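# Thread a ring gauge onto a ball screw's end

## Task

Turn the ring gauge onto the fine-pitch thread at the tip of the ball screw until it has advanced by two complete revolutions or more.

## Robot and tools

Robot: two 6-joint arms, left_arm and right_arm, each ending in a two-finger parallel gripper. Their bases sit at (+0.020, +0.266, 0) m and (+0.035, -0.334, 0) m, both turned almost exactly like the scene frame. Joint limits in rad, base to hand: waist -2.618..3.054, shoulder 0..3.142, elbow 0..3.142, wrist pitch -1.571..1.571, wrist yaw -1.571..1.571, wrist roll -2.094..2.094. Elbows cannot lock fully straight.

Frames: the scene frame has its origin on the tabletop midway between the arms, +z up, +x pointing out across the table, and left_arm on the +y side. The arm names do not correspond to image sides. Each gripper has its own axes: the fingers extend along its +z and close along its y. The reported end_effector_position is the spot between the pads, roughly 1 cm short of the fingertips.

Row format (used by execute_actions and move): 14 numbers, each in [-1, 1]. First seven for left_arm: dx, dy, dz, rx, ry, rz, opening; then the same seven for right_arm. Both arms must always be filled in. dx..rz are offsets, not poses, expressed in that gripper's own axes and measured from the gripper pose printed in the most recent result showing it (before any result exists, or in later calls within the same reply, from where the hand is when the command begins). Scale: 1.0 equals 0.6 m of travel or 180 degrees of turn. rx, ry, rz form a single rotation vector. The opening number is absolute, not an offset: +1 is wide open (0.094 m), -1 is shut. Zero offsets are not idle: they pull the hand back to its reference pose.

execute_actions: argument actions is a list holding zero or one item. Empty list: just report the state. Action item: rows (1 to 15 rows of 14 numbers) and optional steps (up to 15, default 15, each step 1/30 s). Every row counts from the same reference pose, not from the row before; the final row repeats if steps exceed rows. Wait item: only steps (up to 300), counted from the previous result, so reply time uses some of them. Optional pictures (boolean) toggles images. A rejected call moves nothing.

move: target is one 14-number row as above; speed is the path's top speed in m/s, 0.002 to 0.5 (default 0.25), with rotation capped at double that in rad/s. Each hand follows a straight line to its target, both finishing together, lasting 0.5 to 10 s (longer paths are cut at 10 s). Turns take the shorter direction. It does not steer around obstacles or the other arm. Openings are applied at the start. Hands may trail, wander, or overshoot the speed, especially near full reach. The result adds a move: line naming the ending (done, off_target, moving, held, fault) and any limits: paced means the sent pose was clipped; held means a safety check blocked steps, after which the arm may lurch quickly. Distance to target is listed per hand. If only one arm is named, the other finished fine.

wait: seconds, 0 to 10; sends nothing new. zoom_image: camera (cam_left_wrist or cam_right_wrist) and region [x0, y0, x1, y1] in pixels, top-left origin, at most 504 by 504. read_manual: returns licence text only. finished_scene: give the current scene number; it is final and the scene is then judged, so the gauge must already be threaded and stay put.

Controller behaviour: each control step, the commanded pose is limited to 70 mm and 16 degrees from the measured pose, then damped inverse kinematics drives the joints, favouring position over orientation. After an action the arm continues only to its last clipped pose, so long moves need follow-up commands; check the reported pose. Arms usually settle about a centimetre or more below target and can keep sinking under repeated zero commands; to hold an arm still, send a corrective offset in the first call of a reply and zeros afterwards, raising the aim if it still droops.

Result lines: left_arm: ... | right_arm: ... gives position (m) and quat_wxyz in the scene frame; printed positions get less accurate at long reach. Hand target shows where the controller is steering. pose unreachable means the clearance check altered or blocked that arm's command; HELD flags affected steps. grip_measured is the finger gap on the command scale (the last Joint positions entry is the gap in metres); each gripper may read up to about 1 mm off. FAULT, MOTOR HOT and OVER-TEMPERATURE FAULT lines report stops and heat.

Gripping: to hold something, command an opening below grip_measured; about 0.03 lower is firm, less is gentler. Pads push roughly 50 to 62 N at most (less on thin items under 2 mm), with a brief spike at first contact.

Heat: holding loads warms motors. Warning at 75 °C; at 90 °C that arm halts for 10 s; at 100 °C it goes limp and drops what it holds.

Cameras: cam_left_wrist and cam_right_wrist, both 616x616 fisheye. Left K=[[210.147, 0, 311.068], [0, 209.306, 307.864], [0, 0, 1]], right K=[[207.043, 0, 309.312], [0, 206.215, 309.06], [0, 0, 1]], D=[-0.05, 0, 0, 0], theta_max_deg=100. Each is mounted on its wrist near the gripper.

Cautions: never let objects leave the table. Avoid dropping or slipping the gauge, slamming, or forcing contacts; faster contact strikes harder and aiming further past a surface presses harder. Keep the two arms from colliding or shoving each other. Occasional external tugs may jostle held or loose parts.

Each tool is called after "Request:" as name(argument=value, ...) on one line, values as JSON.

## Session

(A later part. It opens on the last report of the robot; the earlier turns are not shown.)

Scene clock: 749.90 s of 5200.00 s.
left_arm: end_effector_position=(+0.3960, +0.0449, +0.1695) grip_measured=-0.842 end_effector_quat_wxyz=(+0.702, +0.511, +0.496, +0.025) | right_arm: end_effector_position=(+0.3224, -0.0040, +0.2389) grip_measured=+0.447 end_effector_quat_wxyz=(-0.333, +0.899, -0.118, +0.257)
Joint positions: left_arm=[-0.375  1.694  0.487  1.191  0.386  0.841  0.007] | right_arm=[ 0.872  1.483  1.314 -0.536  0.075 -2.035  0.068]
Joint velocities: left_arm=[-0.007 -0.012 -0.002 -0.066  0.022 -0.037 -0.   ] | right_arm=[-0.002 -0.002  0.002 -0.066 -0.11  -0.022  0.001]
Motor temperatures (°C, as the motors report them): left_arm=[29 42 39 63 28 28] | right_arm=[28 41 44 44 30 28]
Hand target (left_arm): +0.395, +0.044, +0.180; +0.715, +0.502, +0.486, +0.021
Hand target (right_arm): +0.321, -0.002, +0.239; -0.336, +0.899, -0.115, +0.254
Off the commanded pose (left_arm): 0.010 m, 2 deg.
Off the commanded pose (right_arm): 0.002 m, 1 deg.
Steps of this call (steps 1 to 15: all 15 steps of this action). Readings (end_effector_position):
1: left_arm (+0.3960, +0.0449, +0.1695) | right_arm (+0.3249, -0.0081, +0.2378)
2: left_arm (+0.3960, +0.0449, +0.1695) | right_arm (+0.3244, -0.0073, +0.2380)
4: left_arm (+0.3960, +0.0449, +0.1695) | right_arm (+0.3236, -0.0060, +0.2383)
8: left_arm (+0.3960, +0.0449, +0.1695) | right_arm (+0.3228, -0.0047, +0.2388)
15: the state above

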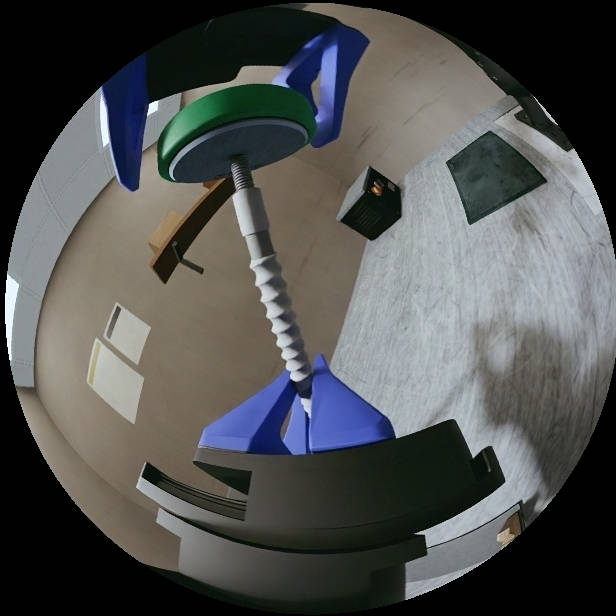

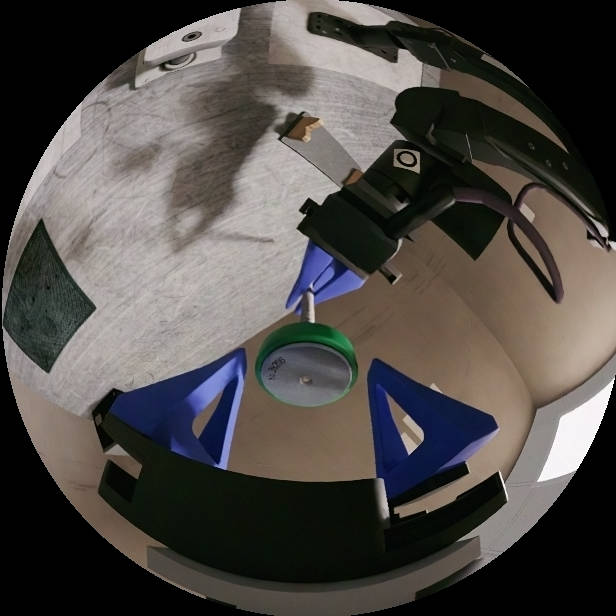

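Request:
execute_actions(actions=[{"rows": [[-0.013,0.0114,-0.0002,-0.0078,-0.010,-0.002,-0.88,0.0034,0.0018,0,-0.0018,0.0037,0,0.3],[-0.013,0.0114,-0.0002,-0.0078,-0.010,-0.002,-0.88,0.0034,0.0018,0,-0.0018,0.0037,0,0.25],[-0.013,0.0114,-0.0002,-0.0078,-0.010,-0.002,-0.88,0.0034,0.0018,0,-0.0018,0.0037,0,0.22],[-0.013,0.0114,-0.0002,-0.0078,-0.010,-0.002,-0.88,0.0034,0.0018,0,-0.0018,0.0037,0,0.2],[-0.013,0.0114,-0.0002,-0.0078,-0.010,-0.002,-0.88,0.0034,0.0018,0,-0.0018,0.0037,0,0.18],[-0.013,0.0114,-0.0002,-0.0078,-0.010,-0.002,-0.88,0.0034,0.0018,0,-0.0018,0.0037,0,0.16],[-0.013,0.0114,-0.0002,-0.0078,-0.010,-0.002,-0.88,0.0034,0.0018,0,-0.0018,0.0037,0,0.14],[-0.013,0.0114,-0.0002,-0.0078,-0.010,-0.002,-0.88,0.0034,0.0018,0,-0.0018,0.0037,0,0.12],[-0.013,0.0114,-0.0002,-0.0078,-0.010,-0.002,-0.88,0.0034,0.0018,0,-0.0018,0.0037,0,0.105],[-0.013,0.0114,-0.0002,-0.0078,-0.010,-0.002,-0.88,0.0034,0.0018,0,-0.0018,0.0037,0,0.09],[-0.013,0.0114,-0.0002,-0.0078,-0.010,-0.002,-0.88,0.0034,0.0018,0,-0.0018,0.0037,0,0.08],[-0.013,0.0114,-0.0002,-0.0078,-0.010,-0.002,-0.88,0.0034,0.0018,0,-0.0018,0.0037,0,0.07],[-0.013,0.0114,-0.0002,-0.0078,-0.010,-0.002,-0.88,0.0034,0.0018,0,-0.0018,0.0037,0,0.055],[-0.013,0.0114,-0.0002,-0.0078,-0.010,-0.002,-0.88,0.0034,0.0018,0,-0.0018,0.0037,0,0.045]], "steps": 15}], pictures=false)

Request:
execute_actions(actions=[{"rows": [[-0.013,0.0114,-0.0002,-0.0078,-0.010,-0.0025,-0.88,0,0,0.004,0,0,0.03,0.045],[-0.013,0.0114,-0.0002,-0.0078,-0.010,-0.0025,-0.88,0,0,0.005,0,0,0.06,0.045],[-0.013,0.0114,-0.0002,-0.0078,-0.010,-0.0025,-0.88,0,0,0.006,0,0,0.3,0.045]], "steps": 15}], pictures=false)

Request:
execute_actions(actions=[{"rows": [[-0.013,0.0114,-0.0002,-0.0078,-0.010,-0.0025,-0.88,0,0,0.006,0,0,0.3,0.045]], "steps": 15}], pictures=false)

Request:
execute_actions(actions=[{"rows": [[-0.013,0.0114,-0.0002,-0.0078,-0.010,-0.0025,-0.88,0,0,0.006,0,0,0.3,0.045]], "steps": 15}], pictures=false)

Request:
execute_actions(actions=[{"rows": [[-0.013,0.0114,-0.0002,-0.0078,-0.010,-0.003,-0.88,0,0,0.006,0,0,0.3,0.045]], "steps": 15}], pictures=false)

Request:
execute_actions(actions=[{"rows": [[-0.013,0.0114,-0.0002,-0.0078,-0.010,-0.004,-0.88,0,0,0.006,0,0,0.3,0.045]], "steps": 15}], pictures=false)

Request:
execute_actions(actions=[{"rows": [[-0.013,0.0114,-0.0002,-0.0078,-0.010,-0.004,-0.88,0,0,0.006,0,0,0.245,0.045]], "steps": 15}], pictures=false)

Request:
execute_actions(actions=[{"rows": [[-0.013,0.0114,-0.0002,-0.0078,-0.010,-0.002,-0.88,0,0,0.003,0,0,0.03,0.045],[-0.013,0.0114,-0.0002,-0.0078,-0.010,-0.002,-0.88,0,0,0,0,0,0.03,0.045],[-0.013,0.0114,-0.0002,-0.0078,-0.010,-0.002,-0.88,0,0,0,0,0,0.03,0.06],[-0.013,0.0114,-0.0002,-0.0078,-0.010,-0.002,-0.88,0,0,0,0,0,0.03,0.1],[-0.013,0.0114,-0.0002,-0.0078,-0.010,-0.002,-0.88,0,0,0,0,0,0.03,0.2],[-0.013,0.0114,-0.0002,-0.0078,-0.010,-0.002,-0.88,0,0,0,0,0,0.03,0.45]], "steps": 9}], pictures=true)

Request:
zoom_image(camera="cam_left_wrist", region=[195, 120, 285, 210])

Scene clock: 780.03 s of 5200.00 s.
left_arm: end_effector_position=(+0.3960, +0.0449, +0.1695) grip_measured=-0.842 end_effector_quat_wxyz=(+0.702, +0.511, +0.496, +0.025) | right_arm: end_effector_position=(+0.3235, -0.0051, +0.2390) grip_measured=+0.079 end_effector_quat_wxyz=(-0.331, +0.899, -0.119, +0.261)
Joint positions: left_arm=[-0.375  1.694  0.487  1.191  0.386  0.841  0.007] | right_arm=[ 0.872  1.483  1.314 -0.536  0.084 -2.036  0.051]
Joint velocities: left_arm=[ 0.002  0.017  0.007 -0.066  0.022 -0.037 -0.001] | right_arm=[-0.017 -0.007 -0.002  0.022  0.022  0.022 -0.001]
Motor temperatures (°C, as the motors report them): left_arm=[29 42 39 63 28 28] | right_arm=[28 41 44 44 30 28]
Hand target (left_arm): +0.395, +0.044, +0.180; +0.715, +0.502, +0.486, +0.020
Hand target (right_arm): +0.324, -0.006, +0.239; -0.330, +0.899, -0.121, +0.262
Off the commanded pose (left_arm): 0.010 m, 2 deg.
Off the commanded pose (right_arm): 0.001 m, 0 deg.
Steps of this call (steps 1 to 90: nothing new was sent; then 26.63 s passed at rest; steps 91 to 105: all 15 steps of this action). Readings (end_effector_position):
91: left_arm (+0.3960, +0.0449, +0.1695) | right_arm (+0.3224, -0.0040, +0.2390)
92: left_arm (+0.3960, +0.0449, +0.1695) | right_arm (+0.3226, -0.0042, +0.2390)
94: left_arm (+0.3960, +0.0449, +0.1695) | right_arm (+0.3230, -0.0045, +0.2390)
98: left_arm (+0.3960, +0.0449, +0.1695) | right_arm (+0.3232, -0.0048, +0.2391)
105: the state above

Scene clock: 780.53 s of 5200.00 s.
left_arm: end_effector_position=(+0.3960, +0.0448, +0.1695) grip_measured=-0.842 end_effector_quat_wxyz=(+0.702, +0.511, +0.496, +0.025) | right_arm: end_effector_position=(+0.3231, -0.0055, +0.2383) grip_measured=+0.079 end_effector_quat_wxyz=(-0.392, +0.821, -0.387, +0.148)
Joint positions: left_arm=[-0.375  1.694  0.487  1.191  0.386  0.841  0.007] | right_arm=[ 0.872  1.483  1.314 -0.54   0.084 -1.419  0.051]
Joint velocities: left_arm=[-0.012  0.002 -0.012 -0.007 -0.022  0.007  0.   ] | right_arm=[-0.012 -0.002 -0.002 -0.022  0.051  1.282 -0.   ]
Motor temperatures (°C, as the motors report them): left_arm=[29 42 39 63 28 28] | right_arm=[28 41 44 44 30 28]
Hand target (left_arm): +0.395, +0.044, +0.180; +0.715, +0.501, +0.487, +0.020
Hand target (right_arm): +0.325, -0.003, +0.237; -0.408, +0.777, -0.469, +0.102
Off the commanded pose (left_arm): 0.010 m, 2 deg.
Off the commanded pose (right_arm): 0.004 m, 19 deg; orientation clipped at the last step of the last action.
Steps of this call (steps 1 to 15: all 15 steps of this action). Readings (end_effector_position):
1: left_arm (+0.3960, +0.0449, +0.1695) | right_arm (+0.3235, -0.0051, +0.2390)
2: left_arm (+0.3960, +0.0449, +0.1695) | right_arm (+0.3235, -0.0051, +0.2390)
4: left_arm (+0.3960, +0.0449, +0.1695) | right_arm (+0.3235, -0.0051, +0.2390)
8: left_arm (+0.3960, +0.0449, +0.1695) | right_arm (+0.3234, -0.0051, +0.2389)
15: the state above

Scene clock: 781.03 s of 5200.00 s.
left_arm: end_effector_position=(+0.3957, +0.0446, +0.1695) grip_measured=-0.842 end_effector_quat_wxyz=(+0.702, +0.512, +0.495, +0.025) | right_arm: end_effector_position=(+0.3221, -0.0054, +0.2375) grip_measured=+0.079 end_effector_quat_wxyz=(-0.417, +0.653, -0.632, +0.010)
Joint positions: left_arm=[-0.375  1.694  0.487  1.191  0.388  0.843  0.007] | right_arm=[ 0.872  1.483  1.314 -0.544  0.079 -0.758  0.051]
Joint velocities: left_arm=[ 0.007  0.017  0.012 -0.037 -0.007 -0.022 -0.   ] | right_arm=[-0.007 -0.017 -0.007  0.007  0.037  1.238 -0.   ]
Motor temperatures (°C, as the motors report them): left_arm=[29 42 39 63 28 28] | right_arm=[28 41 44 44 30 28]
Hand target (left_arm): +0.395, +0.044, +0.180; +0.715, +0.501, +0.487, +0.020
Hand target (right_arm): +0.325, -0.004, +0.236; -0.418, +0.583, -0.696, -0.036
Off the commanded pose (left_arm): 0.010 m, 2 deg.
Off the commanded pose (right_arm): 0.004 m, 16 deg; orientation clipped at the last step of the last action.
Steps of this call (steps 1 to 15: all 15 steps of this action). Readings (end_effector_position):
1: left_arm (+0.3960, +0.0448, +0.1695) | right_arm (+0.3230, -0.0056, +0.2382)
2: left_arm (+0.3960, +0.0448, +0.1695) | right_arm (+0.3229, -0.0056, +0.2382)
4: left_arm (+0.3959, +0.0448, +0.1695) | right_arm (+0.3228, -0.0056, +0.2380)
8: left_arm (+0.3958, +0.0447, +0.1695) | right_arm (+0.3225, -0.0056, +0.2377)
15: the state above

Scene clock: 781.53 s of 5200.00 s.
left_arm: end_effector_position=(+0.3956, +0.0445, +0.1695) grip_measured=-0.842 end_effector_quat_wxyz=(+0.702, +0.512, +0.495, +0.024) | right_arm: end_effector_position=(+0.3215, -0.0051, +0.2374) grip_measured=+0.079 end_effector_quat_wxyz=(+0.396, -0.408, +0.812, +0.130)
Joint positions: left_arm=[-0.375  1.694  0.487  1.191  0.389  0.843  0.007] | right_arm=[ 0.872  1.483  1.314 -0.544  0.075 -0.083  0.051]
Joint velocities: left_arm=[-0.002 -0.032 -0.002  0.022 -0.037 -0.022 -0.002] | right_arm=[-0.002 -0.017  0.002 -0.051 -0.037  1.282 -0.001]
Motor temperatures (°C, as the motors report them): left_arm=[29 42 39 63 28 28] | right_arm=[28 41 44 44 30 28]
Hand target (left_arm): +0.395, +0.044, +0.180; +0.715, +0.502, +0.486, +0.020
Hand target (right_arm): +0.324, -0.004, +0.235; +0.380, -0.322, +0.850, +0.173
Off the commanded pose (left_arm): 0.010 m, 2 deg.
Off the commanded pose (right_arm): 0.004 m, 15 deg; orientation clipped at the last step of the last action.
Steps of this call (steps 1 to 15: all 15 steps of this action). Readings (end_effector_position):
1: left_arm (+0.3957, +0.0446, +0.1695) | right_arm (+0.3220, -0.0054, +0.2375)
2: left_arm (+0.3957, +0.0445, +0.1695) | right_arm (+0.3219, -0.0054, +0.2374)
4: left_arm (+0.3956, +0.0445, +0.1695) | right_arm (+0.3218, -0.0054, +0.2374)
8: left_arm (+0.3956, +0.0445, +0.1695) | right_arm (+0.3217, -0.0053, +0.2374)
15: the state above

Scene clock: 782.03 s of 5200.00 s.
left_arm: end_effector_position=(+0.3955, +0.0443, +0.1695) grip_measured=-0.842 end_effector_quat_wxyz=(+0.702, +0.512, +0.494, +0.024) | right_arm: end_effector_position=(+0.3211, -0.0047, +0.2373) grip_measured=+0.079 end_effector_quat_wxyz=(+0.328, -0.109, +0.902, +0.258)
Joint positions: left_arm=[-0.375  1.694  0.487  1.191  0.39   0.843  0.007] | right_arm=[ 0.872  1.483  1.314 -0.544  0.072  0.608  0.051]
Joint velocities: left_arm=[ 0.002 -0.007  0.007 -0.007 -0.081 -0.051 -0.   ] | right_arm=[ 0.007 -0.002  0.007 -0.022 -0.022  1.385 -0.   ]
Motor temperatures (°C, as the motors report them): left_arm=[29 42 39 63 28 28] | right_arm=[28 41 44 44 30 28]
Hand target (left_arm): +0.395, +0.044, +0.180; +0.715, +0.502, +0.486, +0.019
Hand target (right_arm): +0.323, -0.003, +0.235; +0.298, -0.016, +0.909, +0.292
Off the commanded pose (left_arm): 0.010 m, 2 deg.
Off the commanded pose (right_arm): 0.004 m, 14 deg; orientation clipped at the last step of the last action.
Steps of this call (steps 1 to 15: all 15 steps of this action). Readings (end_effector_position):
1: left_arm (+0.3956, +0.0444, +0.1695) | right_arm (+0.3215, -0.0050, +0.2374)
2: left_arm (+0.3956, +0.0444, +0.1695) | right_arm (+0.3214, -0.0050, +0.2374)
4: left_arm (+0.3956, +0.0444, +0.1695) | right_arm (+0.3214, -0.0049, +0.2373)
8: left_arm (+0.3955, +0.0444, +0.1695) | right_arm (+0.3213, -0.0048, +0.2373)
15: the state above

Scene clock: 782.53 s of 5200.00 s.
left_arm: end_effector_position=(+0.3952, +0.0440, +0.1695) grip_measured=-0.842 end_effector_quat_wxyz=(+0.702, +0.513, +0.494, +0.023) | right_arm: end_effector_position=(+0.3207, -0.0043, +0.2373) grip_measured=+0.079 end_effector_quat_wxyz=(+0.218, +0.207, +0.885, +0.355)
Joint positions: left_arm=[-0.375  1.694  0.487  1.191  0.392  0.843  0.007] | right_arm=[ 0.872  1.483  1.314 -0.544  0.069  1.309  0.051]
Joint velocities: left_arm=[-0.007 -0.032 -0.002 -0.007 -0.022 -0.051 -0.002] | right_arm=[ 0.002  0.012 -0.012 -0.051  0.066  1.311  0.   ]
Motor temperatures (°C, as the motors report them): left_arm=[29 42 39 63 28 28] | right_arm=[28 41 44 44 30 28]
Hand target (left_arm): +0.394, +0.043, +0.180; +0.715, +0.502, +0.486, +0.018
Hand target (right_arm): +0.323, -0.003, +0.235; +0.178, +0.297, +0.859, +0.377
Off the commanded pose (left_arm): 0.010 m, 2 deg.
Off the commanded pose (right_arm): 0.004 m, 14 deg; orientation clipped at the last step of the last action.
Steps of this call (steps 1 to 15: all 15 steps of this action). Readings (end_effector_position):
1: left_arm (+0.3954, +0.0443, +0.1695) | right_arm (+0.3210, -0.0046, +0.2373)
2: left_arm (+0.3954, +0.0443, +0.1695) | right_arm (+0.3210, -0.0046, +0.2373)
4: left_arm (+0.3954, +0.0442, +0.1695) | right_arm (+0.3209, -0.0045, +0.2373)
8: left_arm (+0.3953, +0.0442, +0.1695) | right_arm (+0.3208, -0.0044, +0.2373)
15: the state above

Scene clock: 783.03 s of 5200.00 s.
left_arm: end_effector_position=(+0.3950, +0.0439, +0.1695) grip_measured=-0.842 end_effector_quat_wxyz=(+0.702, +0.513, +0.493, +0.023) | right_arm: end_effector_position=(+0.3206, -0.0039, +0.2376) grip_measured=+0.079 end_effector_quat_wxyz=(+0.092, +0.481, +0.771, +0.407)
Joint positions: left_arm=[-0.375  1.694  0.487  1.191  0.394  0.843  0.007] | right_arm=[ 0.872  1.483  1.314 -0.543  0.067  1.965  0.051]
Joint velocities: left_arm=[-0.012  0.007  0.002 -0.022 -0.007 -0.095 -0.   ] | right_arm=[ 0.007  0.012  0.007 -0.007 -0.007  0.608  0.001]
Motor temperatures (°C, as the motors report them): left_arm=[29 42 39 63 28 28] | right_arm=[28 41 44 44 30 28]
Hand target (left_arm): +0.394, +0.043, +0.180; +0.715, +0.502, +0.486, +0.017
Hand target (right_arm): +0.323, -0.002, +0.235; +0.069, +0.521, +0.745, +0.411
Off the commanded pose (left_arm): 0.010 m, 2 deg.
Off the commanded pose (right_arm): 0.004 m, 7 deg.
Steps of this call (steps 1 to 15: all 15 steps of this action). Readings (end_effector_position):
1: left_arm (+0.3951, +0.0440, +0.1695) | right_arm (+0.3206, -0.0043, +0.2373)
2: left_arm (+0.3951, +0.0440, +0.1695) | right_arm (+0.3206, -0.0042, +0.2373)
4: left_arm (+0.3951, +0.0440, +0.1695) | right_arm (+0.3205, -0.0042, +0.2373)
8: left_arm (+0.3951, +0.0439, +0.1695) | right_arm (+0.3205, -0.0041, +0.2374)
15: the state above

Scene clock: 783.33 s of 5200.00 s.
left_arm: end_effector_position=(+0.3948, +0.0437, +0.1695) grip_measured=-0.842 end_effector_quat_wxyz=(+0.702, +0.514, +0.493, +0.022) | right_arm: end_effector_position=(+0.3206, -0.0039, +0.2376) grip_measured=+0.446 end_effector_quat_wxyz=(+0.075, +0.511, +0.751, +0.411)
Joint positions: left_arm=[-0.375  1.694  0.487  1.191  0.396  0.843  0.007] | right_arm=[ 0.872  1.483  1.314 -0.543  0.067  2.045  0.068]
Joint velocities: left_arm=[-0.022  0.002  0.012  0.081 -0.022  0.066 -0.001] | right_arm=[ 0.002 -0.007  0.002 -0.007 -0.066  0.037  0.004]
Motor temperatures (°C, as the motors report them): left_arm=[29 42 39 63 28 28] | right_arm=[28 41 44 44 30 28]
Hand target (left_arm): +0.394, +0.043, +0.180; +0.715, +0.504, +0.484, +0.018
Hand target (right_arm): +0.321, -0.004, +0.238; +0.072, +0.516, +0.748, +0.411
Off the commanded pose (left_arm): 0.010 m, 2 deg.
Off the commanded pose (right_arm): 0.000 m, 1 deg.
Steps of this call (steps 1 to 9: all 9 steps of this action). Readings (end_effector_position):
1: left_arm (+0.3950, +0.0438, +0.1695) | right_arm (+0.3206, -0.0039, +0.2376)
2: left_arm (+0.3950, +0.0438, +0.1695) | right_arm (+0.3206, -0.0039, +0.2376)
4: left_arm (+0.3950, +0.0438, +0.1695) | right_arm (+0.3206, -0.0039, +0.2376)
8: left_arm (+0.3949, +0.0437, +0.1695) | right_arm (+0.3206, -0.0039, +0.2376)
9: the state above

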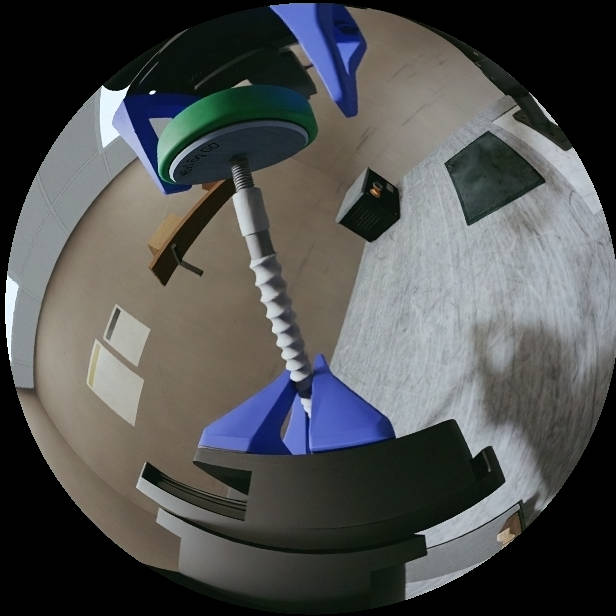

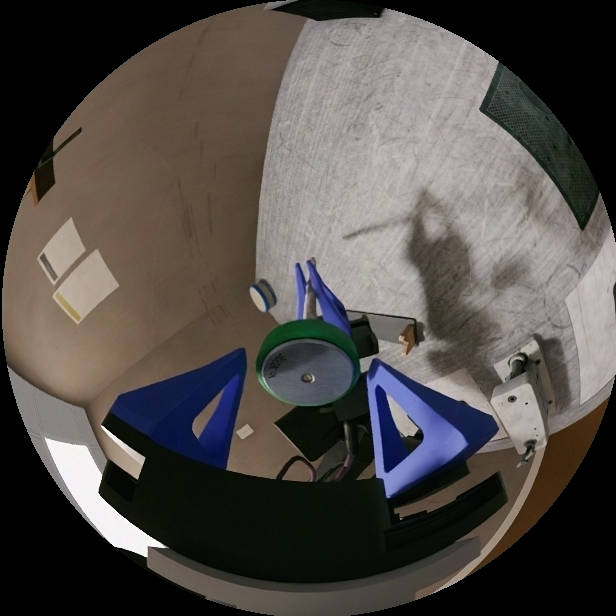

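Region (195, 120, 285, 210) of cam_left_wrist's 616x616 image, scaled by 5.600, with more detail than that image has.

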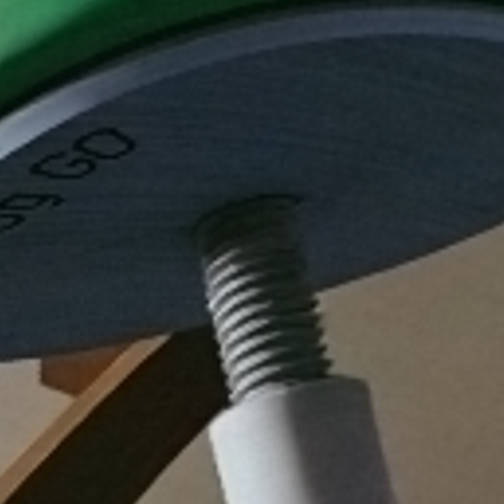

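Request:
execute_actions(actions=[{"rows": [[-0.013,0.0114,-0.0002,-0.0078,-0.010,-0.002,-0.88,0,0,0,0,0,-0.03,0.45],[-0.013,0.0114,-0.0002,-0.0078,-0.010,-0.002,-0.88,0,0,0,0,0,-0.06,0.45],[-0.013,0.0114,-0.0002,-0.0078,-0.010,-0.002,-0.88,0,0,0,0,0,-0.3,0.45]], "steps": 15}], pictures=false)

Request:
execute_actions(actions=[{"rows": [[-0.013,0.0114,-0.0002,-0.0078,-0.010,-0.002,-0.88,0,0,0,0,0,-0.3,0.45]], "steps": 15}], pictures=false)

Request:
execute_actions(actions=[{"rows": [[-0.013,0.0114,-0.0002,-0.0078,-0.010,-0.002,-0.88,0,0,0,0,0,-0.3,0.45]], "steps": 15}], pictures=false)

Request:
execute_actions(actions=[{"rows": [[-0.013,0.0114,-0.0002,-0.0078,-0.010,-0.002,-0.88,0,0,0,0,0,-0.3,0.45]], "steps": 15}], pictures=false)

Request:
execute_actions(actions=[{"rows": [[-0.013,0.0114,-0.0002,-0.0078,-0.010,-0.002,-0.88,0,0,0,0,0,-0.3,0.45]], "steps": 15}], pictures=false)

Request:
execute_actions(actions=[{"rows": [[-0.013,0.0114,-0.0002,-0.0078,-0.010,-0.002,-0.88,0,0,0,0,0,-0.215,0.45]], "steps": 14}], pictures=false)

Request:
execute_actions(actions=[{"rows": [[-0.013,0.0114,-0.0002,-0.0078,-0.010,-0.002,-0.88,-0.0098,-0.0055,0,0.0058,-0.0106,-0.01,0.45]], "steps": 15}], pictures=true)

Request:
zoom_image(camera="cam_right_wrist", region=[220, 280, 400, 460])

Scene clock: 801.93 s of 5200.00 s.
left_arm: end_effector_position=(+0.3948, +0.0437, +0.1695) grip_measured=-0.842 end_effector_quat_wxyz=(+0.702, +0.514, +0.493, +0.022) | right_arm: end_effector_position=(+0.3206, -0.0039, +0.2376) grip_measured=+0.447 end_effector_quat_wxyz=(+0.197, +0.256, +0.872, +0.368)
Joint positions: left_arm=[-0.375  1.694  0.487  1.191  0.396  0.843  0.007] | right_arm=[ 0.872  1.483  1.314 -0.543  0.067  1.421  0.068]
Joint velocities: left_arm=[-0.012  0.007 -0.007  0.007 -0.037 -0.007  0.001] | right_arm=[ 0.002 -0.032  0.002 -0.007 -0.022 -1.326 -0.001]
Motor temperatures (°C, as the motors report them): left_arm=[29 42 39 64 28 28] | right_arm=[28 41 44 44 30 28]
Hand target (left_arm): +0.394, +0.043, +0.180; +0.715, +0.505, +0.483, +0.018
Hand target (right_arm): +0.321, -0.004, +0.238; +0.237, +0.166, +0.894, +0.343
Off the commanded pose (left_arm): 0.010 m, 2 deg.
Off the commanded pose (right_arm): 0.000 m, 18 deg; orientation clipped at the last step of the last action.
Steps of this call (steps 1 to 90: nothing new was sent; then 15.10 s passed at rest; steps 91 to 105: all 15 steps of this action). Readings (end_effector_position):
91: left_arm (+0.3948, +0.0437, +0.1695) | right_arm (+0.3206, -0.0039, +0.2376)
92: left_arm (+0.3948, +0.0437, +0.1695) | right_arm (+0.3206, -0.0039, +0.2376)
94: left_arm (+0.3948, +0.0437, +0.1695) | right_arm (+0.3206, -0.0039, +0.2376)
98: left_arm (+0.3948, +0.0437, +0.1695) | right_arm (+0.3206, -0.0039, +0.2376)
105: the state above

Scene clock: 802.43 s of 5200.00 s.
left_arm: end_effector_position=(+0.3948, +0.0437, +0.1695) grip_measured=-0.842 end_effector_quat_wxyz=(+0.702, +0.514, +0.493, +0.022) | right_arm: end_effector_position=(+0.3206, -0.0039, +0.2376) grip_measured=+0.447 end_effector_quat_wxyz=(+0.311, -0.055, +0.907, +0.279)
Joint positions: left_arm=[-0.375  1.694  0.487  1.191  0.396  0.843  0.007] | right_arm=[ 0.872  1.483  1.314 -0.543  0.067  0.729  0.068]
Joint velocities: left_arm=[ 0.012 -0.027 -0.007  0.007 -0.037 -0.051 -0.   ] | right_arm=[-0.002 -0.002 -0.007 -0.081  0.037 -1.311 -0.   ]
Motor temperatures (°C, as the motors report them): left_arm=[29 42 39 64 28 28] | right_arm=[28 41 44 44 30 28]
Hand target (left_arm): +0.394, +0.043, +0.180; +0.715, +0.505, +0.483, +0.018
Hand target (right_arm): +0.321, -0.004, +0.238; +0.340, -0.147, +0.897, +0.242
Off the commanded pose (left_arm): 0.010 m, 2 deg.
Off the commanded pose (right_arm): 0.000 m, 14 deg; orientation clipped at the last step of the last action.
Steps of this call (steps 1 to 15: all 15 steps of this action). Readings (end_effector_position):
1: left_arm (+0.3948, +0.0437, +0.1695) | right_arm (+0.3206, -0.0039, +0.2376)
2: left_arm (+0.3948, +0.0437, +0.1695) | right_arm (+0.3206, -0.0039, +0.2376)
4: left_arm (+0.3948, +0.0437, +0.1695) | right_arm (+0.3206, -0.0039, +0.2376)
8: left_arm (+0.3948, +0.0437, +0.1695) | right_arm (+0.3206, -0.0039, +0.2376)
15: the state above

Scene clock: 802.93 s of 5200.00 s.
left_arm: end_effector_position=(+0.3948, +0.0437, +0.1695) grip_measured=-0.842 end_effector_quat_wxyz=(+0.702, +0.514, +0.493, +0.022) | right_arm: end_effector_position=(+0.3211, -0.0044, +0.2376) grip_measured=+0.447 end_effector_quat_wxyz=(+0.388, -0.363, +0.833, +0.154)
Joint positions: left_arm=[-0.375  1.694  0.487  1.191  0.396  0.843  0.007] | right_arm=[ 0.872  1.483  1.314 -0.543  0.071  0.027  0.068]
Joint velocities: left_arm=[-0.002 -0.002  0.007  0.007 -0.066 -0.081 -0.001] | right_arm=[ 0.002  0.002  0.002 -0.037  0.007 -1.311 -0.   ]
Motor temperatures (°C, as the motors report them): left_arm=[29 42 39 64 28 28] | right_arm=[28 41 44 44 30 28]
Hand target (left_arm): +0.394, +0.043, +0.180; +0.715, +0.505, +0.483, +0.018
Hand target (right_arm): +0.321, -0.004, +0.238; +0.402, -0.446, +0.792, +0.111
Off the commanded pose (left_arm): 0.010 m, 2 deg.
Off the commanded pose (right_arm): 0.001 m, 14 deg; orientation clipped at the last step of the last action.
Steps of this call (steps 1 to 15: all 15 steps of this action). Readings (end_effector_position):
1: left_arm (+0.3948, +0.0437, +0.1695) | right_arm (+0.3206, -0.0039, +0.2376)
2: left_arm (+0.3948, +0.0437, +0.1695) | right_arm (+0.3207, -0.0040, +0.2376)
4: left_arm (+0.3948, +0.0437, +0.1695) | right_arm (+0.3207, -0.0040, +0.2376)
8: left_arm (+0.3948, +0.0437, +0.1695) | right_arm (+0.3209, -0.0042, +0.2376)
15: the state above

Scene clock: 803.43 s of 5200.00 s.
left_arm: end_effector_position=(+0.3948, +0.0437, +0.1695) grip_measured=-0.842 end_effector_quat_wxyz=(+0.702, +0.514, +0.493, +0.022) | right_arm: end_effector_position=(+0.3222, -0.0054, +0.2377) grip_measured=+0.447 end_effector_quat_wxyz=(-0.418, +0.629, -0.656, -0.005)
Joint positions: left_arm=[-0.375  1.694  0.487  1.191  0.396  0.843  0.007] | right_arm=[ 0.872  1.483  1.314 -0.543  0.08  -0.684  0.068]
Joint velocities: left_arm=[-0.012  0.012 -0.027  0.022 -0.081 -0.066  0.   ] | right_arm=[ 0.007 -0.007 -0.017  0.007  0.037 -1.385 -0.001]
Motor temperatures (°C, as the motors report them): left_arm=[29 42 39 64 28 28] | right_arm=[28 41 44 44 30 28]
Hand target (left_arm): +0.394, +0.043, +0.180; +0.715, +0.505, +0.483, +0.018
Hand target (right_arm): +0.321, -0.004, +0.238; -0.416, +0.693, -0.588, +0.038
Off the commanded pose (left_arm): 0.010 m, 2 deg.
Off the commanded pose (right_arm): 0.001 m, 13 deg; orientation clipped at the last step of the last action.
Steps of this call (steps 1 to 15: all 15 steps of this action). Readings (end_effector_position):
1: left_arm (+0.3948, +0.0437, +0.1695) | right_arm (+0.3212, -0.0044, +0.2376)
2: left_arm (+0.3948, +0.0437, +0.1695) | right_arm (+0.3213, -0.0045, +0.2376)
4: left_arm (+0.3948, +0.0437, +0.1695) | right_arm (+0.3215, -0.0047, +0.2376)
8: left_arm (+0.3948, +0.0437, +0.1695) | right_arm (+0.3219, -0.0051, +0.2377)
15: the state above

Scene clock: 803.93 s of 5200.00 s.
left_arm: end_effector_position=(+0.3948, +0.0437, +0.1695) grip_measured=-0.842 end_effector_quat_wxyz=(+0.702, +0.514, +0.493, +0.022) | right_arm: end_effector_position=(+0.3238, -0.0069, +0.2378) grip_measured=+0.447 end_effector_quat_wxyz=(-0.392, +0.817, -0.396, +0.147)
Joint positions: left_arm=[-0.375  1.694  0.487  1.191  0.396  0.843  0.007] | right_arm=[ 0.872  1.483  1.314 -0.543  0.092 -1.4    0.068]
Joint velocities: left_arm=[-0.002 -0.007  0.007  0.022 -0.022 -0.051 -0.001] | right_arm=[-0.017 -0.012 -0.022  0.007 -0.037 -1.399  0.001]
Motor temperatures (°C, as the motors report them): left_arm=[29 42 39 64 28 28] | right_arm=[28 41 44 44 30 28]
Hand target (left_arm): +0.394, +0.043, +0.180; +0.715, +0.505, +0.483, +0.018
Hand target (right_arm): +0.322, -0.005, +0.238; -0.375, +0.854, -0.311, +0.184
Off the commanded pose (left_arm): 0.010 m, 2 deg.
Off the commanded pose (right_arm): 0.002 m, 13 deg.
Steps of this call (steps 1 to 15: all 15 steps of this action). Readings (end_effector_position):
1: left_arm (+0.3948, +0.0437, +0.1695) | right_arm (+0.3223, -0.0055, +0.2377)
2: left_arm (+0.3948, +0.0437, +0.1695) | right_arm (+0.3225, -0.0057, +0.2377)
4: left_arm (+0.3948, +0.0437, +0.1695) | right_arm (+0.3228, -0.0060, +0.2377)
8: left_arm (+0.3948, +0.0437, +0.1695) | right_arm (+0.3234, -0.0065, +0.2378)
15: the state above

Scene clock: 804.40 s of 5200.00 s.
left_arm: end_effector_position=(+0.3948, +0.0437, +0.1695) grip_measured=-0.842 end_effector_quat_wxyz=(+0.702, +0.514, +0.493, +0.022) | right_arm: end_effector_position=(+0.3249, -0.0079, +0.2379) grip_measured=+0.447 end_effector_quat_wxyz=(-0.330, +0.897, -0.144, +0.257)
Joint positions: left_arm=[-0.375  1.694  0.487  1.191  0.396  0.843  0.007] | right_arm=[ 0.872  1.483  1.314 -0.543  0.1   -1.988  0.068]
Joint velocities: left_arm=[-0.027 -0.017 -0.012 -0.081 -0.066 -0.022 -0.001] | right_arm=[-0.017  0.007 -0.002  0.007  0.007 -0.564  0.001]
Motor temperatures (°C, as the motors report them): left_arm=[29 42 39 64 28 28] | right_arm=[28 41 44 44 30 28]
Hand target (left_arm): +0.394, +0.043, +0.180; +0.715, +0.505, +0.483, +0.018
Hand target (right_arm): +0.324, -0.007, +0.238; -0.321, +0.902, -0.105, +0.269
Off the commanded pose (left_arm): 0.010 m, 2 deg.
Off the commanded pose (right_arm): 0.001 m, 5 deg.
Steps of this call (steps 1 to 14: all 14 steps of this action). Readings (end_effector_position):
1: left_arm (+0.3948, +0.0437, +0.1695) | right_arm (+0.3239, -0.0070, +0.2378)
2: left_arm (+0.3948, +0.0437, +0.1695) | right_arm (+0.3241, -0.0072, +0.2378)
4: left_arm (+0.3948, +0.0437, +0.1695) | right_arm (+0.3244, -0.0075, +0.2379)
8: left_arm (+0.3948, +0.0437, +0.1695) | right_arm (+0.3249, -0.0079, +0.2379)
14: the state above

Scene clock: 804.90 s of 5200.00 s.
left_arm: end_effector_position=(+0.3948, +0.0437, +0.1695) grip_measured=-0.842 end_effector_quat_wxyz=(+0.702, +0.514, +0.493, +0.022) | right_arm: end_effector_position=(+0.3215, -0.0047, +0.2377) grip_measured=+0.447 end_effector_quat_wxyz=(-0.333, +0.900, -0.125, +0.252)
Joint positions: left_arm=[-0.375  1.694  0.487  1.191  0.396  0.843  0.007] | right_arm=[ 0.872  1.483  1.314 -0.542  0.074 -2.017  0.068]
Joint velocities: left_arm=[ 0.007  0.012  0.002 -0.007 -0.066 -0.022 -0.001] | right_arm=[-0.002 -0.002  0.007 -0.066 -0.022 -0.051 -0.001]
Motor temperatures (°C, as the motors report them): left_arm=[29 42 39 64 28 28] | right_arm=[28 41 44 44 30 28]
Hand target (left_arm): +0.394, +0.043, +0.180; +0.715, +0.505, +0.483, +0.018
Hand target (right_arm): +0.320, -0.003, +0.238; -0.337, +0.900, -0.122, +0.249
Off the commanded pose (left_arm): 0.010 m, 2 deg.
Off the commanded pose (right_arm): 0.002 m, 1 deg.
Steps of this call (steps 1 to 15: all 15 steps of this action). Readings (end_effector_position):
1: left_arm (+0.3948, +0.0437, +0.1695) | right_arm (+0.3245, -0.0075, +0.2379)
2: left_arm (+0.3948, +0.0437, +0.1695) | right_arm (+0.3239, -0.0070, +0.2378)
4: left_arm (+0.3948, +0.0437, +0.1695) | right_arm (+0.3230, -0.0060, +0.2378)
8: left_arm (+0.3948, +0.0437, +0.1695) | right_arm (+0.3220, -0.0052, +0.2377)
15: the state above

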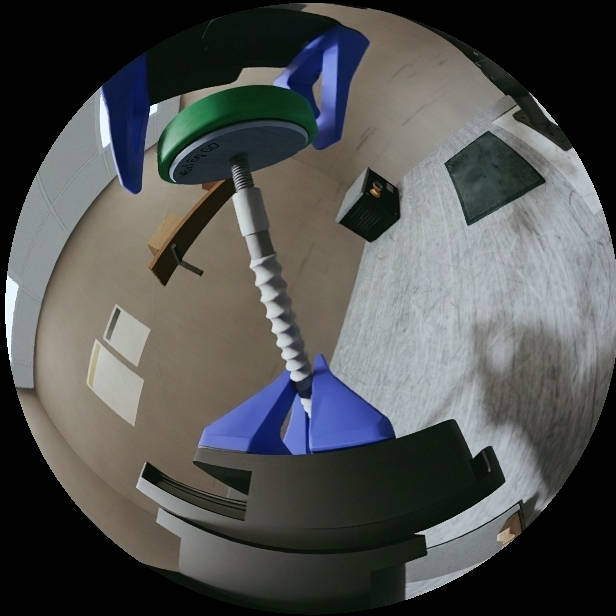

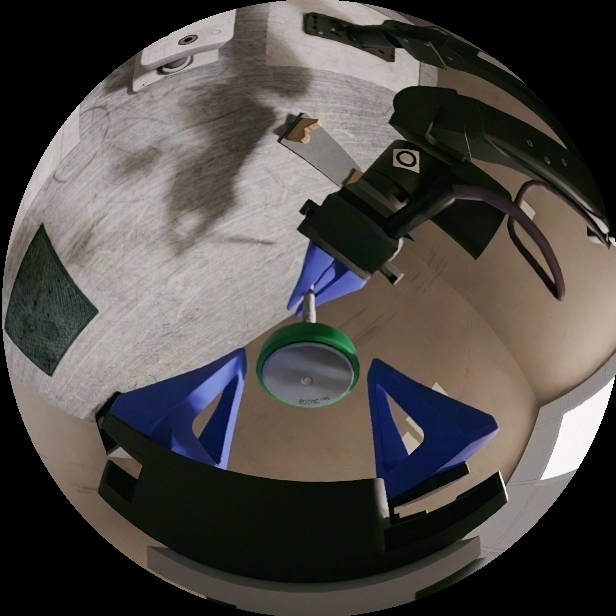

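Region (220, 280, 400, 460) of cam_right_wrist's 616x616 image, scaled by 2.800, with more detail than that image has.

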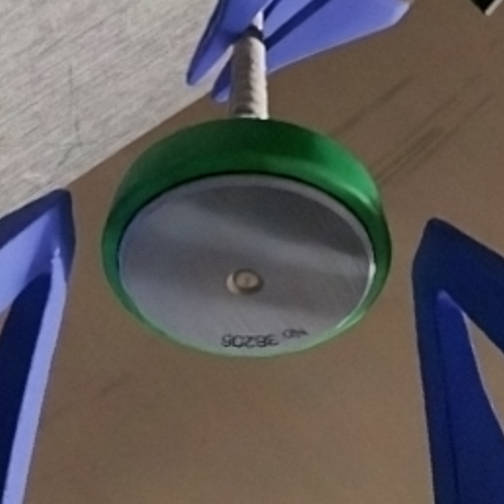

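Request:
execute_actions(actions=[{"rows": [[-0.013,0.0114,-0.0002,-0.0078,-0.010,-0.002,-0.88,0.0018,0.001,0,-0.001,0.002,0,0.3],[-0.013,0.0114,-0.0002,-0.0078,-0.010,-0.002,-0.88,0.0018,0.001,0,-0.001,0.002,0,0.25],[-0.013,0.0114,-0.0002,-0.0078,-0.010,-0.002,-0.88,0.0018,0.001,0,-0.001,0.002,0,0.21],[-0.013,0.0114,-0.0002,-0.0078,-0.010,-0.002,-0.88,0.0018,0.001,0,-0.001,0.002,0,0.18],[-0.013,0.0114,-0.0002,-0.0078,-0.010,-0.002,-0.88,0.0018,0.001,0,-0.001,0.002,0,0.15],[-0.013,0.0114,-0.0002,-0.0078,-0.010,-0.002,-0.88,0.0018,0.001,0,-0.001,0.002,0,0.125],[-0.013,0.0114,-0.0002,-0.0078,-0.010,-0.002,-0.88,0.0018,0.001,0,-0.001,0.002,0,0.105],[-0.013,0.0114,-0.0002,-0.0078,-0.010,-0.002,-0.88,0.0018,0.001,0,-0.001,0.002,0,0.09],[-0.013,0.0114,-0.0002,-0.0078,-0.010,-0.002,-0.88,0.0018,0.001,0,-0.001,0.002,0,0.08],[-0.013,0.0114,-0.0002,-0.0078,-0.010,-0.002,-0.88,0.0018,0.001,0,-0.001,0.002,0,0.07],[-0.013,0.0114,-0.0002,-0.0078,-0.010,-0.002,-0.88,0.0018,0.001,0,-0.001,0.002,0,0.055],[-0.013,0.0114,-0.0002,-0.0078,-0.010,-0.002,-0.88,0.0018,0.001,0,-0.001,0.002,0,0.045]], "steps": 13}], pictures=false)

Request:
execute_actions(actions=[{"rows": [[-0.013,0.0114,-0.0002,-0.0078,-0.010,-0.0025,-0.88,0,0,0.004,0,0,0.03,0.045],[-0.013,0.0114,-0.0002,-0.0078,-0.010,-0.0025,-0.88,0,0,0.005,0,0,0.06,0.045],[-0.013,0.0114,-0.0002,-0.0078,-0.010,-0.0025,-0.88,0,0,0.007,0,0,0.3,0.045]], "steps": 15}], pictures=false)

Request:
execute_actions(actions=[{"rows": [[-0.013,0.0114,-0.0002,-0.0078,-0.010,-0.0025,-0.88,0,0,0.007,0,0,0.3,0.045]], "steps": 15}], pictures=false)

Request:
execute_actions(actions=[{"rows": [[-0.013,0.0114,-0.0002,-0.0078,-0.010,-0.0025,-0.88,0,0,0.007,0,0,0.3,0.045]], "steps": 15}], pictures=false)

Request:
execute_actions(actions=[{"rows": [[-0.013,0.0114,-0.0002,-0.0078,-0.010,-0.003,-0.88,0,0,0.007,0,0,0.3,0.045]], "steps": 15}], pictures=false)

Request:
execute_actions(actions=[{"rows": [[-0.013,0.0114,-0.0002,-0.0078,-0.010,-0.004,-0.88,0,0,0.007,0,0,0.3,0.045]], "steps": 15}], pictures=false)

Request:
execute_actions(actions=[{"rows": [[-0.013,0.0114,-0.0002,-0.0078,-0.010,-0.004,-0.88,0,0,0.007,0,0,0.2,0.045]], "steps": 14}], pictures=false)

Request:
execute_actions(actions=[{"rows": [[-0.013,0.0114,-0.0002,-0.0078,-0.010,-0.002,-0.88,0,0,0.003,0,0,0.03,0.045],[-0.013,0.0114,-0.0002,-0.0078,-0.010,-0.002,-0.88,0,0,0,0,0,0.03,0.045],[-0.013,0.0114,-0.0002,-0.0078,-0.010,-0.002,-0.88,0,0,0,0,0,0.03,0.06],[-0.013,0.0114,-0.0002,-0.0078,-0.010,-0.002,-0.88,0,0,0,0,0,0.03,0.1],[-0.013,0.0114,-0.0002,-0.0078,-0.010,-0.002,-0.88,0,0,0,0,0,0.03,0.2],[-0.013,0.0114,-0.0002,-0.0078,-0.010,-0.002,-0.88,0,0,0,0,0,0.03,0.45]], "steps": 9}], pictures=true)

Request:
zoom_image(camera="cam_left_wrist", region=[195, 120, 285, 210])

Scene clock: 831.63 s of 5200.00 s.
left_arm: end_effector_position=(+0.3948, +0.0437, +0.1695) grip_measured=-0.842 end_effector_quat_wxyz=(+0.702, +0.514, +0.493, +0.022) | right_arm: end_effector_position=(+0.3218, -0.0050, +0.2377) grip_measured=+0.079 end_effector_quat_wxyz=(-0.332, +0.900, -0.125, +0.254)
Joint positions: left_arm=[-0.375  1.694  0.487  1.191  0.396  0.843  0.007] | right_arm=[ 0.872  1.483  1.314 -0.542  0.077 -2.018  0.051]
Joint velocities: left_arm=[-0.002 -0.007 -0.007 -0.037  0.066 -0.037  0.   ] | right_arm=[-0.007  0.007 -0.007 -0.066 -0.037  0.022 -0.001]
Motor temperatures (°C, as the motors report them): left_arm=[29 42 39 64 28 28] | right_arm=[28 41 44 44 30 28]
Hand target (left_arm): +0.394, +0.043, +0.180; +0.715, +0.505, +0.483, +0.018
Hand target (right_arm): +0.322, -0.006, +0.238; -0.331, +0.900, -0.127, +0.255
Off the commanded pose (left_arm): 0.010 m, 2 deg.
Off the commanded pose (right_arm): 0.001 m, 0 deg.
Steps of this call (steps 1 to 90: nothing new was sent; then 23.30 s passed at rest; steps 91 to 103: all 13 steps of this action). Readings (end_effector_position):
91: left_arm (+0.3948, +0.0437, +0.1695) | right_arm (+0.3214, -0.0046, +0.2377)
92: left_arm (+0.3948, +0.0437, +0.1695) | right_arm (+0.3215, -0.0047, +0.2377)
94: left_arm (+0.3948, +0.0437, +0.1695) | right_arm (+0.3216, -0.0048, +0.2377)
98: left_arm (+0.3948, +0.0437, +0.1695) | right_arm (+0.3218, -0.0049, +0.2377)
103: the state above

Scene clock: 832.13 s of 5200.00 s.
left_arm: end_effector_position=(+0.3948, +0.0437, +0.1695) grip_measured=-0.842 end_effector_quat_wxyz=(+0.702, +0.514, +0.493, +0.022) | right_arm: end_effector_position=(+0.3218, -0.0049, +0.2377) grip_measured=+0.079 end_effector_quat_wxyz=(-0.394, +0.818, -0.396, +0.139)
Joint positions: left_arm=[-0.375  1.694  0.487  1.191  0.396  0.843  0.007] | right_arm=[ 0.872  1.483  1.314 -0.542  0.076 -1.393  0.051]
Joint velocities: left_arm=[-0.007 -0.012 -0.012 -0.037  0.051  0.022  0.001] | right_arm=[ 0.002  0.002 -0.002  0.081  0.022  1.267 -0.001]
Motor temperatures (°C, as the motors report them): left_arm=[29 42 39 64 28 28] | right_arm=[28 41 44 44 30 28]
Hand target (left_arm): +0.394, +0.043, +0.180; +0.715, +0.504, +0.484, +0.017
Hand target (right_arm): +0.324, -0.003, +0.235; -0.407, +0.773, -0.478, +0.094
Off the commanded pose (left_arm): 0.010 m, 2 deg.
Off the commanded pose (right_arm): 0.004 m, 18 deg; orientation clipped at the last step of the last action.
Steps of this call (steps 1 to 15: all 15 steps of this action). Readings (end_effector_position):
1: left_arm (+0.3948, +0.0437, +0.1695) | right_arm (+0.3218, -0.0050, +0.2377)
2: left_arm (+0.3948, +0.0437, +0.1695) | right_arm (+0.3218, -0.0050, +0.2377)
4: left_arm (+0.3948, +0.0437, +0.1695) | right_arm (+0.3218, -0.0049, +0.2377)
8: left_arm (+0.3948, +0.0437, +0.1695) | right_arm (+0.3218, -0.0049, +0.2377)
15: the state above

Scene clock: 832.63 s of 5200.00 s.
left_arm: end_effector_position=(+0.3950, +0.0438, +0.1693) grip_measured=-0.842 end_effector_quat_wxyz=(+0.702, +0.514, +0.494, +0.022) | right_arm: end_effector_position=(+0.3218, -0.0047, +0.2369) grip_measured=+0.079 end_effector_quat_wxyz=(-0.417, +0.641, -0.645, +0.000)
Joint positions: left_arm=[-0.375  1.694  0.487  1.191  0.394  0.843  0.007] | right_arm=[ 0.872  1.485  1.314 -0.542  0.075 -0.718  0.051]
Joint velocities: left_arm=[-0.022 -0.007 -0.007 -0.051 -0.066  0.022 -0.   ] | right_arm=[-0.002 -0.007  0.007 -0.007 -0.037  1.311  0.001]
Motor temperatures (°C, as the motors report them): left_arm=[29 42 39 64 28 28] | right_arm=[28 41 44 44 30 28]
Hand target (left_arm): +0.394, +0.043, +0.180; +0.715, +0.504, +0.484, +0.017
Hand target (right_arm): +0.324, -0.003, +0.235; -0.415, +0.571, -0.707, -0.047
Off the commanded pose (left_arm): 0.011 m, 2 deg.
Off the commanded pose (right_arm): 0.004 m, 15 deg; orientation clipped at the last step of the last action.
Steps of this call (steps 1 to 15: all 15 steps of this action). Readings (end_effector_position):
1: left_arm (+0.3948, +0.0437, +0.1695) | right_arm (+0.3218, -0.0049, +0.2377)
2: left_arm (+0.3948, +0.0437, +0.1695) | right_arm (+0.3218, -0.0049, +0.2377)
4: left_arm (+0.3949, +0.0437, +0.1695) | right_arm (+0.3219, -0.0048, +0.2371)
8: left_arm (+0.3950, +0.0438, +0.1693) | right_arm (+0.3219, -0.0048, +0.2369)
15: the state above

Scene clock: 833.13 s of 5200.00 s.
left_arm: end_effector_position=(+0.3950, +0.0438, +0.1693) grip_measured=-0.842 end_effector_quat_wxyz=(+0.702, +0.514, +0.494, +0.022) | right_arm: end_effector_position=(+0.3216, -0.0045, +0.2369) grip_measured=+0.079 end_effector_quat_wxyz=(+0.393, -0.388, +0.822, +0.140)
Joint positions: left_arm=[-0.375  1.694  0.487  1.191  0.394  0.843  0.007] | right_arm=[ 0.872  1.485  1.314 -0.542  0.074 -0.034  0.051]
Joint velocities: left_arm=[-0.002 -0.012 -0.012 -0.125 -0.037 -0.081 -0.   ] | right_arm=[-0.002  0.027 -0.012 -0.007  0.022  1.282 -0.001]
Motor temperatures (°C, as the motors report them): left_arm=[29 42 39 64 28 28] | right_arm=[28 41 44 44 30 28]
Hand target (left_arm): +0.394, +0.043, +0.180; +0.715, +0.504, +0.484, +0.018
Hand target (right_arm): +0.324, -0.003, +0.234; +0.375, -0.301, +0.857, +0.183
Off the commanded pose (left_arm): 0.010 m, 2 deg.
Off the commanded pose (right_arm): 0.004 m, 15 deg; orientation clipped at the last step of the last action.
Steps of this call (steps 1 to 15: all 15 steps of this action). Readings (end_effector_position):
1: left_arm (+0.3950, +0.0438, +0.1693) | right_arm (+0.3218, -0.0047, +0.2369)
2: left_arm (+0.3950, +0.0438, +0.1693) | right_arm (+0.3218, -0.0046, +0.2369)
4: left_arm (+0.3950, +0.0438, +0.1693) | right_arm (+0.3218, -0.0046, +0.2369)
8: left_arm (+0.3950, +0.0438, +0.1693) | right_arm (+0.3217, -0.0046, +0.2369)
15: the state above

Scene clock: 833.63 s of 5200.00 s.
left_arm: end_effector_position=(+0.3950, +0.0438, +0.1693) grip_measured=-0.842 end_effector_quat_wxyz=(+0.702, +0.514, +0.494, +0.022) | right_arm: end_effector_position=(+0.3214, -0.0043, +0.2369) grip_measured=+0.079 end_effector_quat_wxyz=(+0.321, -0.084, +0.905, +0.266)
Joint positions: left_arm=[-0.375  1.694  0.487  1.191  0.394  0.843  0.007] | right_arm=[ 0.872  1.485  1.314 -0.542  0.072  0.663  0.051]
Joint velocities: left_arm=[-0.007  0.002 -0.002 -0.066  0.007  0.007 -0.001] | right_arm=[-0.022  0.002  0.002  0.051  0.037  1.355  0.001]
Motor temperatures (°C, as the motors report them): left_arm=[29 42 39 64 28 28] | right_arm=[28 41 44 44 30 28]
Hand target (left_arm): +0.394, +0.043, +0.180; +0.715, +0.504, +0.485, +0.017
Hand target (right_arm): +0.324, -0.002, +0.234; +0.289, +0.009, +0.909, +0.300
Off the commanded pose (left_arm): 0.010 m, 2 deg.
Off the commanded pose (right_arm): 0.004 m, 14 deg; orientation clipped at the last step of the last action.
Steps of this call (steps 1 to 15: all 15 steps of this action). Readings (end_effector_position):
1: left_arm (+0.3950, +0.0438, +0.1693) | right_arm (+0.3216, -0.0045, +0.2369)
2: left_arm (+0.3950, +0.0438, +0.1693) | right_arm (+0.3216, -0.0044, +0.2369)
4: left_arm (+0.3950, +0.0438, +0.1693) | right_arm (+0.3216, -0.0044, +0.2369)
8: left_arm (+0.3950, +0.0438, +0.1693) | right_arm (+0.3215, -0.0044, +0.2369)
15: the state above

Scene clock: 834.13 s of 5200.00 s.
left_arm: end_effector_position=(+0.3948, +0.0437, +0.1693) grip_measured=-0.842 end_effector_quat_wxyz=(+0.702, +0.514, +0.493, +0.022) | right_arm: end_effector_position=(+0.3212, -0.0041, +0.2369) grip_measured=+0.079 end_effector_quat_wxyz=(+0.208, +0.233, +0.878, +0.361)
Joint positions: left_arm=[-0.375  1.694  0.487  1.191  0.396  0.843  0.007] | right_arm=[ 0.872  1.485  1.314 -0.542  0.071  1.368  0.051]
Joint velocities: left_arm=[-0.017  0.012  0.012  0.022 -0.007 -0.066 -0.   ] | right_arm=[ 0.002 -0.012  0.002 -0.037 -0.007  1.341  0.   ]
Motor temperatures (°C, as the motors report them): left_arm=[29 42 39 64 28 28] | right_arm=[28 41 44 44 30 28]
Hand target (left_arm): +0.394, +0.043, +0.180; +0.715, +0.503, +0.485, +0.016
Hand target (right_arm): +0.324, -0.002, +0.234; +0.167, +0.322, +0.850, +0.382
Off the commanded pose (left_arm): 0.010 m, 2 deg.
Off the commanded pose (right_arm): 0.004 m, 14 deg; orientation clipped at the last step of the last action.
Steps of this call (steps 1 to 15: all 15 steps of this action). Readings (end_effector_position):
1: left_arm (+0.3950, +0.0438, +0.1693) | right_arm (+0.3214, -0.0043, +0.2369)
2: left_arm (+0.3950, +0.0438, +0.1693) | right_arm (+0.3214, -0.0043, +0.2369)
4: left_arm (+0.3949, +0.0438, +0.1693) | right_arm (+0.3214, -0.0043, +0.2369)
8: left_arm (+0.3949, +0.0437, +0.1693) | right_arm (+0.3213, -0.0042, +0.2369)
15: the state above

Scene clock: 834.60 s of 5200.00 s.
left_arm: end_effector_position=(+0.3947, +0.0435, +0.1693) grip_measured=-0.842 end_effector_quat_wxyz=(+0.702, +0.514, +0.493, +0.022) | right_arm: end_effector_position=(+0.3211, -0.0040, +0.2369) grip_measured=+0.079 end_effector_quat_wxyz=(+0.101, +0.465, +0.781, +0.404)
Joint positions: left_arm=[-0.375  1.694  0.487  1.191  0.397  0.843  0.007] | right_arm=[ 0.872  1.485  1.314 -0.542  0.07   1.922  0.051]
Joint velocities: left_arm=[-0.022 -0.007 -0.022  0.066 -0.022 -0.022 -0.001] | right_arm=[-0.007 -0.027 -0.007  0.007 -0.037  0.462  0.   ]
Motor temperatures (°C, as the motors report them): left_arm=[29 42 39 64 28 28] | right_arm=[28 41 44 44 30 28]
Hand target (left_arm): +0.394, +0.043, +0.180; +0.715, +0.503, +0.485, +0.016
Hand target (right_arm): +0.323, -0.002, +0.234; +0.087, +0.492, +0.764, +0.408
Off the commanded pose (left_arm): 0.010 m, 2 deg.
Off the commanded pose (right_arm): 0.004 m, 4 deg.
Steps of this call (steps 1 to 14: all 14 steps of this action). Readings (end_effector_position):
1: left_arm (+0.3948, +0.0437, +0.1693) | right_arm (+0.3212, -0.0041, +0.2369)
2: left_arm (+0.3948, +0.0436, +0.1693) | right_arm (+0.3212, -0.0041, +0.2369)
4: left_arm (+0.3948, +0.0436, +0.1693) | right_arm (+0.3212, -0.0041, +0.2369)
8: left_arm (+0.3947, +0.0436, +0.1693) | right_arm (+0.3211, -0.0040, +0.2369)
14: the state above

Scene clock: 834.90 s of 5200.00 s.
left_arm: end_effector_position=(+0.3946, +0.0434, +0.1693) grip_measured=-0.842 end_effector_quat_wxyz=(+0.702, +0.514, +0.493, +0.021) | right_arm: end_effector_position=(+0.3211, -0.0040, +0.2369) grip_measured=+0.446 end_effector_quat_wxyz=(+0.085, +0.495, +0.762, +0.408)
Joint positions: left_arm=[-0.375  1.694  0.487  1.191  0.397  0.843  0.007] | right_arm=[ 0.872  1.485  1.314 -0.542  0.07   2.002  0.068]
Joint velocities: left_arm=[ 0.007 -0.002  0.012 -0.007  0.066  0.007 -0.   ] | right_arm=[-0.017 -0.002 -0.002 -0.007  0.066  0.066  0.003]
Motor temperatures (°C, as the motors report them): left_arm=[29 42 39 64 28 28] | right_arm=[28 41 44 44 30 28]
Hand target (left_arm): +0.394, +0.043, +0.180; +0.715, +0.505, +0.483, +0.017
Hand target (right_arm): +0.321, -0.004, +0.237; +0.082, +0.501, +0.759, +0.409
Off the commanded pose (left_arm): 0.010 m, 2 deg.
Off the commanded pose (right_arm): 0.000 m, 1 deg.
Steps of this call (steps 1 to 9: all 9 steps of this action). Readings (end_effector_position):
1: left_arm (+0.3946, +0.0435, +0.1693) | right_arm (+0.3211, -0.0040, +0.2369)
2: left_arm (+0.3946, +0.0435, +0.1693) | right_arm (+0.3211, -0.0040, +0.2369)
4: left_arm (+0.3946, +0.0435, +0.1693) | right_arm (+0.3211, -0.0040, +0.2369)
8: left_arm (+0.3946, +0.0434, +0.1693) | right_arm (+0.3211, -0.0040, +0.2369)
9: the state above

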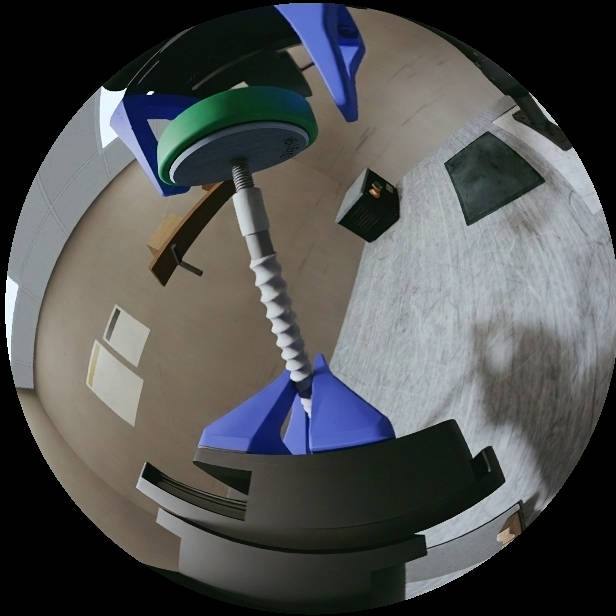

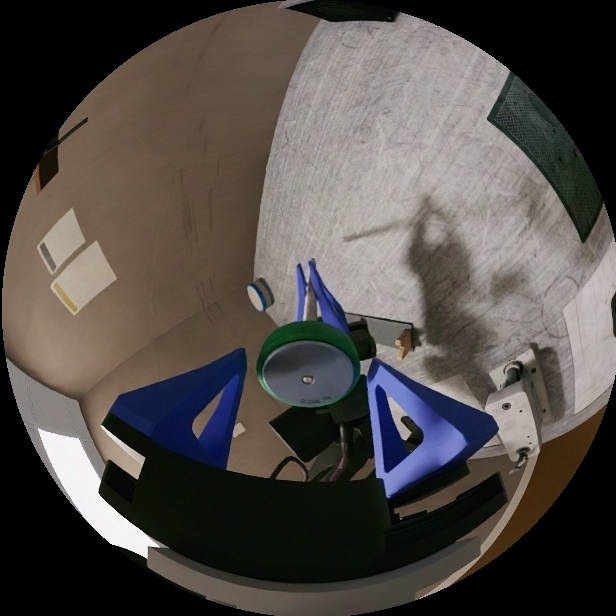

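Region (195, 120, 285, 210) of cam_left_wrist's 616x616 image, scaled by 5.600, with more detail than that image has.

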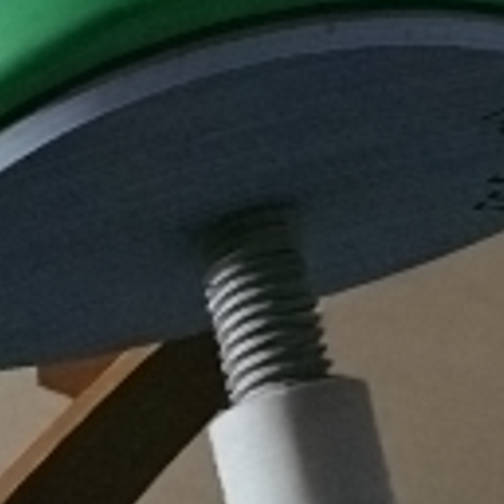

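The thread top has moved from about 170 to about 214 px in the zoom, which is roughly 2.8 turns. That clears the two-turn requirement, so I'm ending the scene.

Request:
finished_scene(scene=2)

The scene is finished: the task was done.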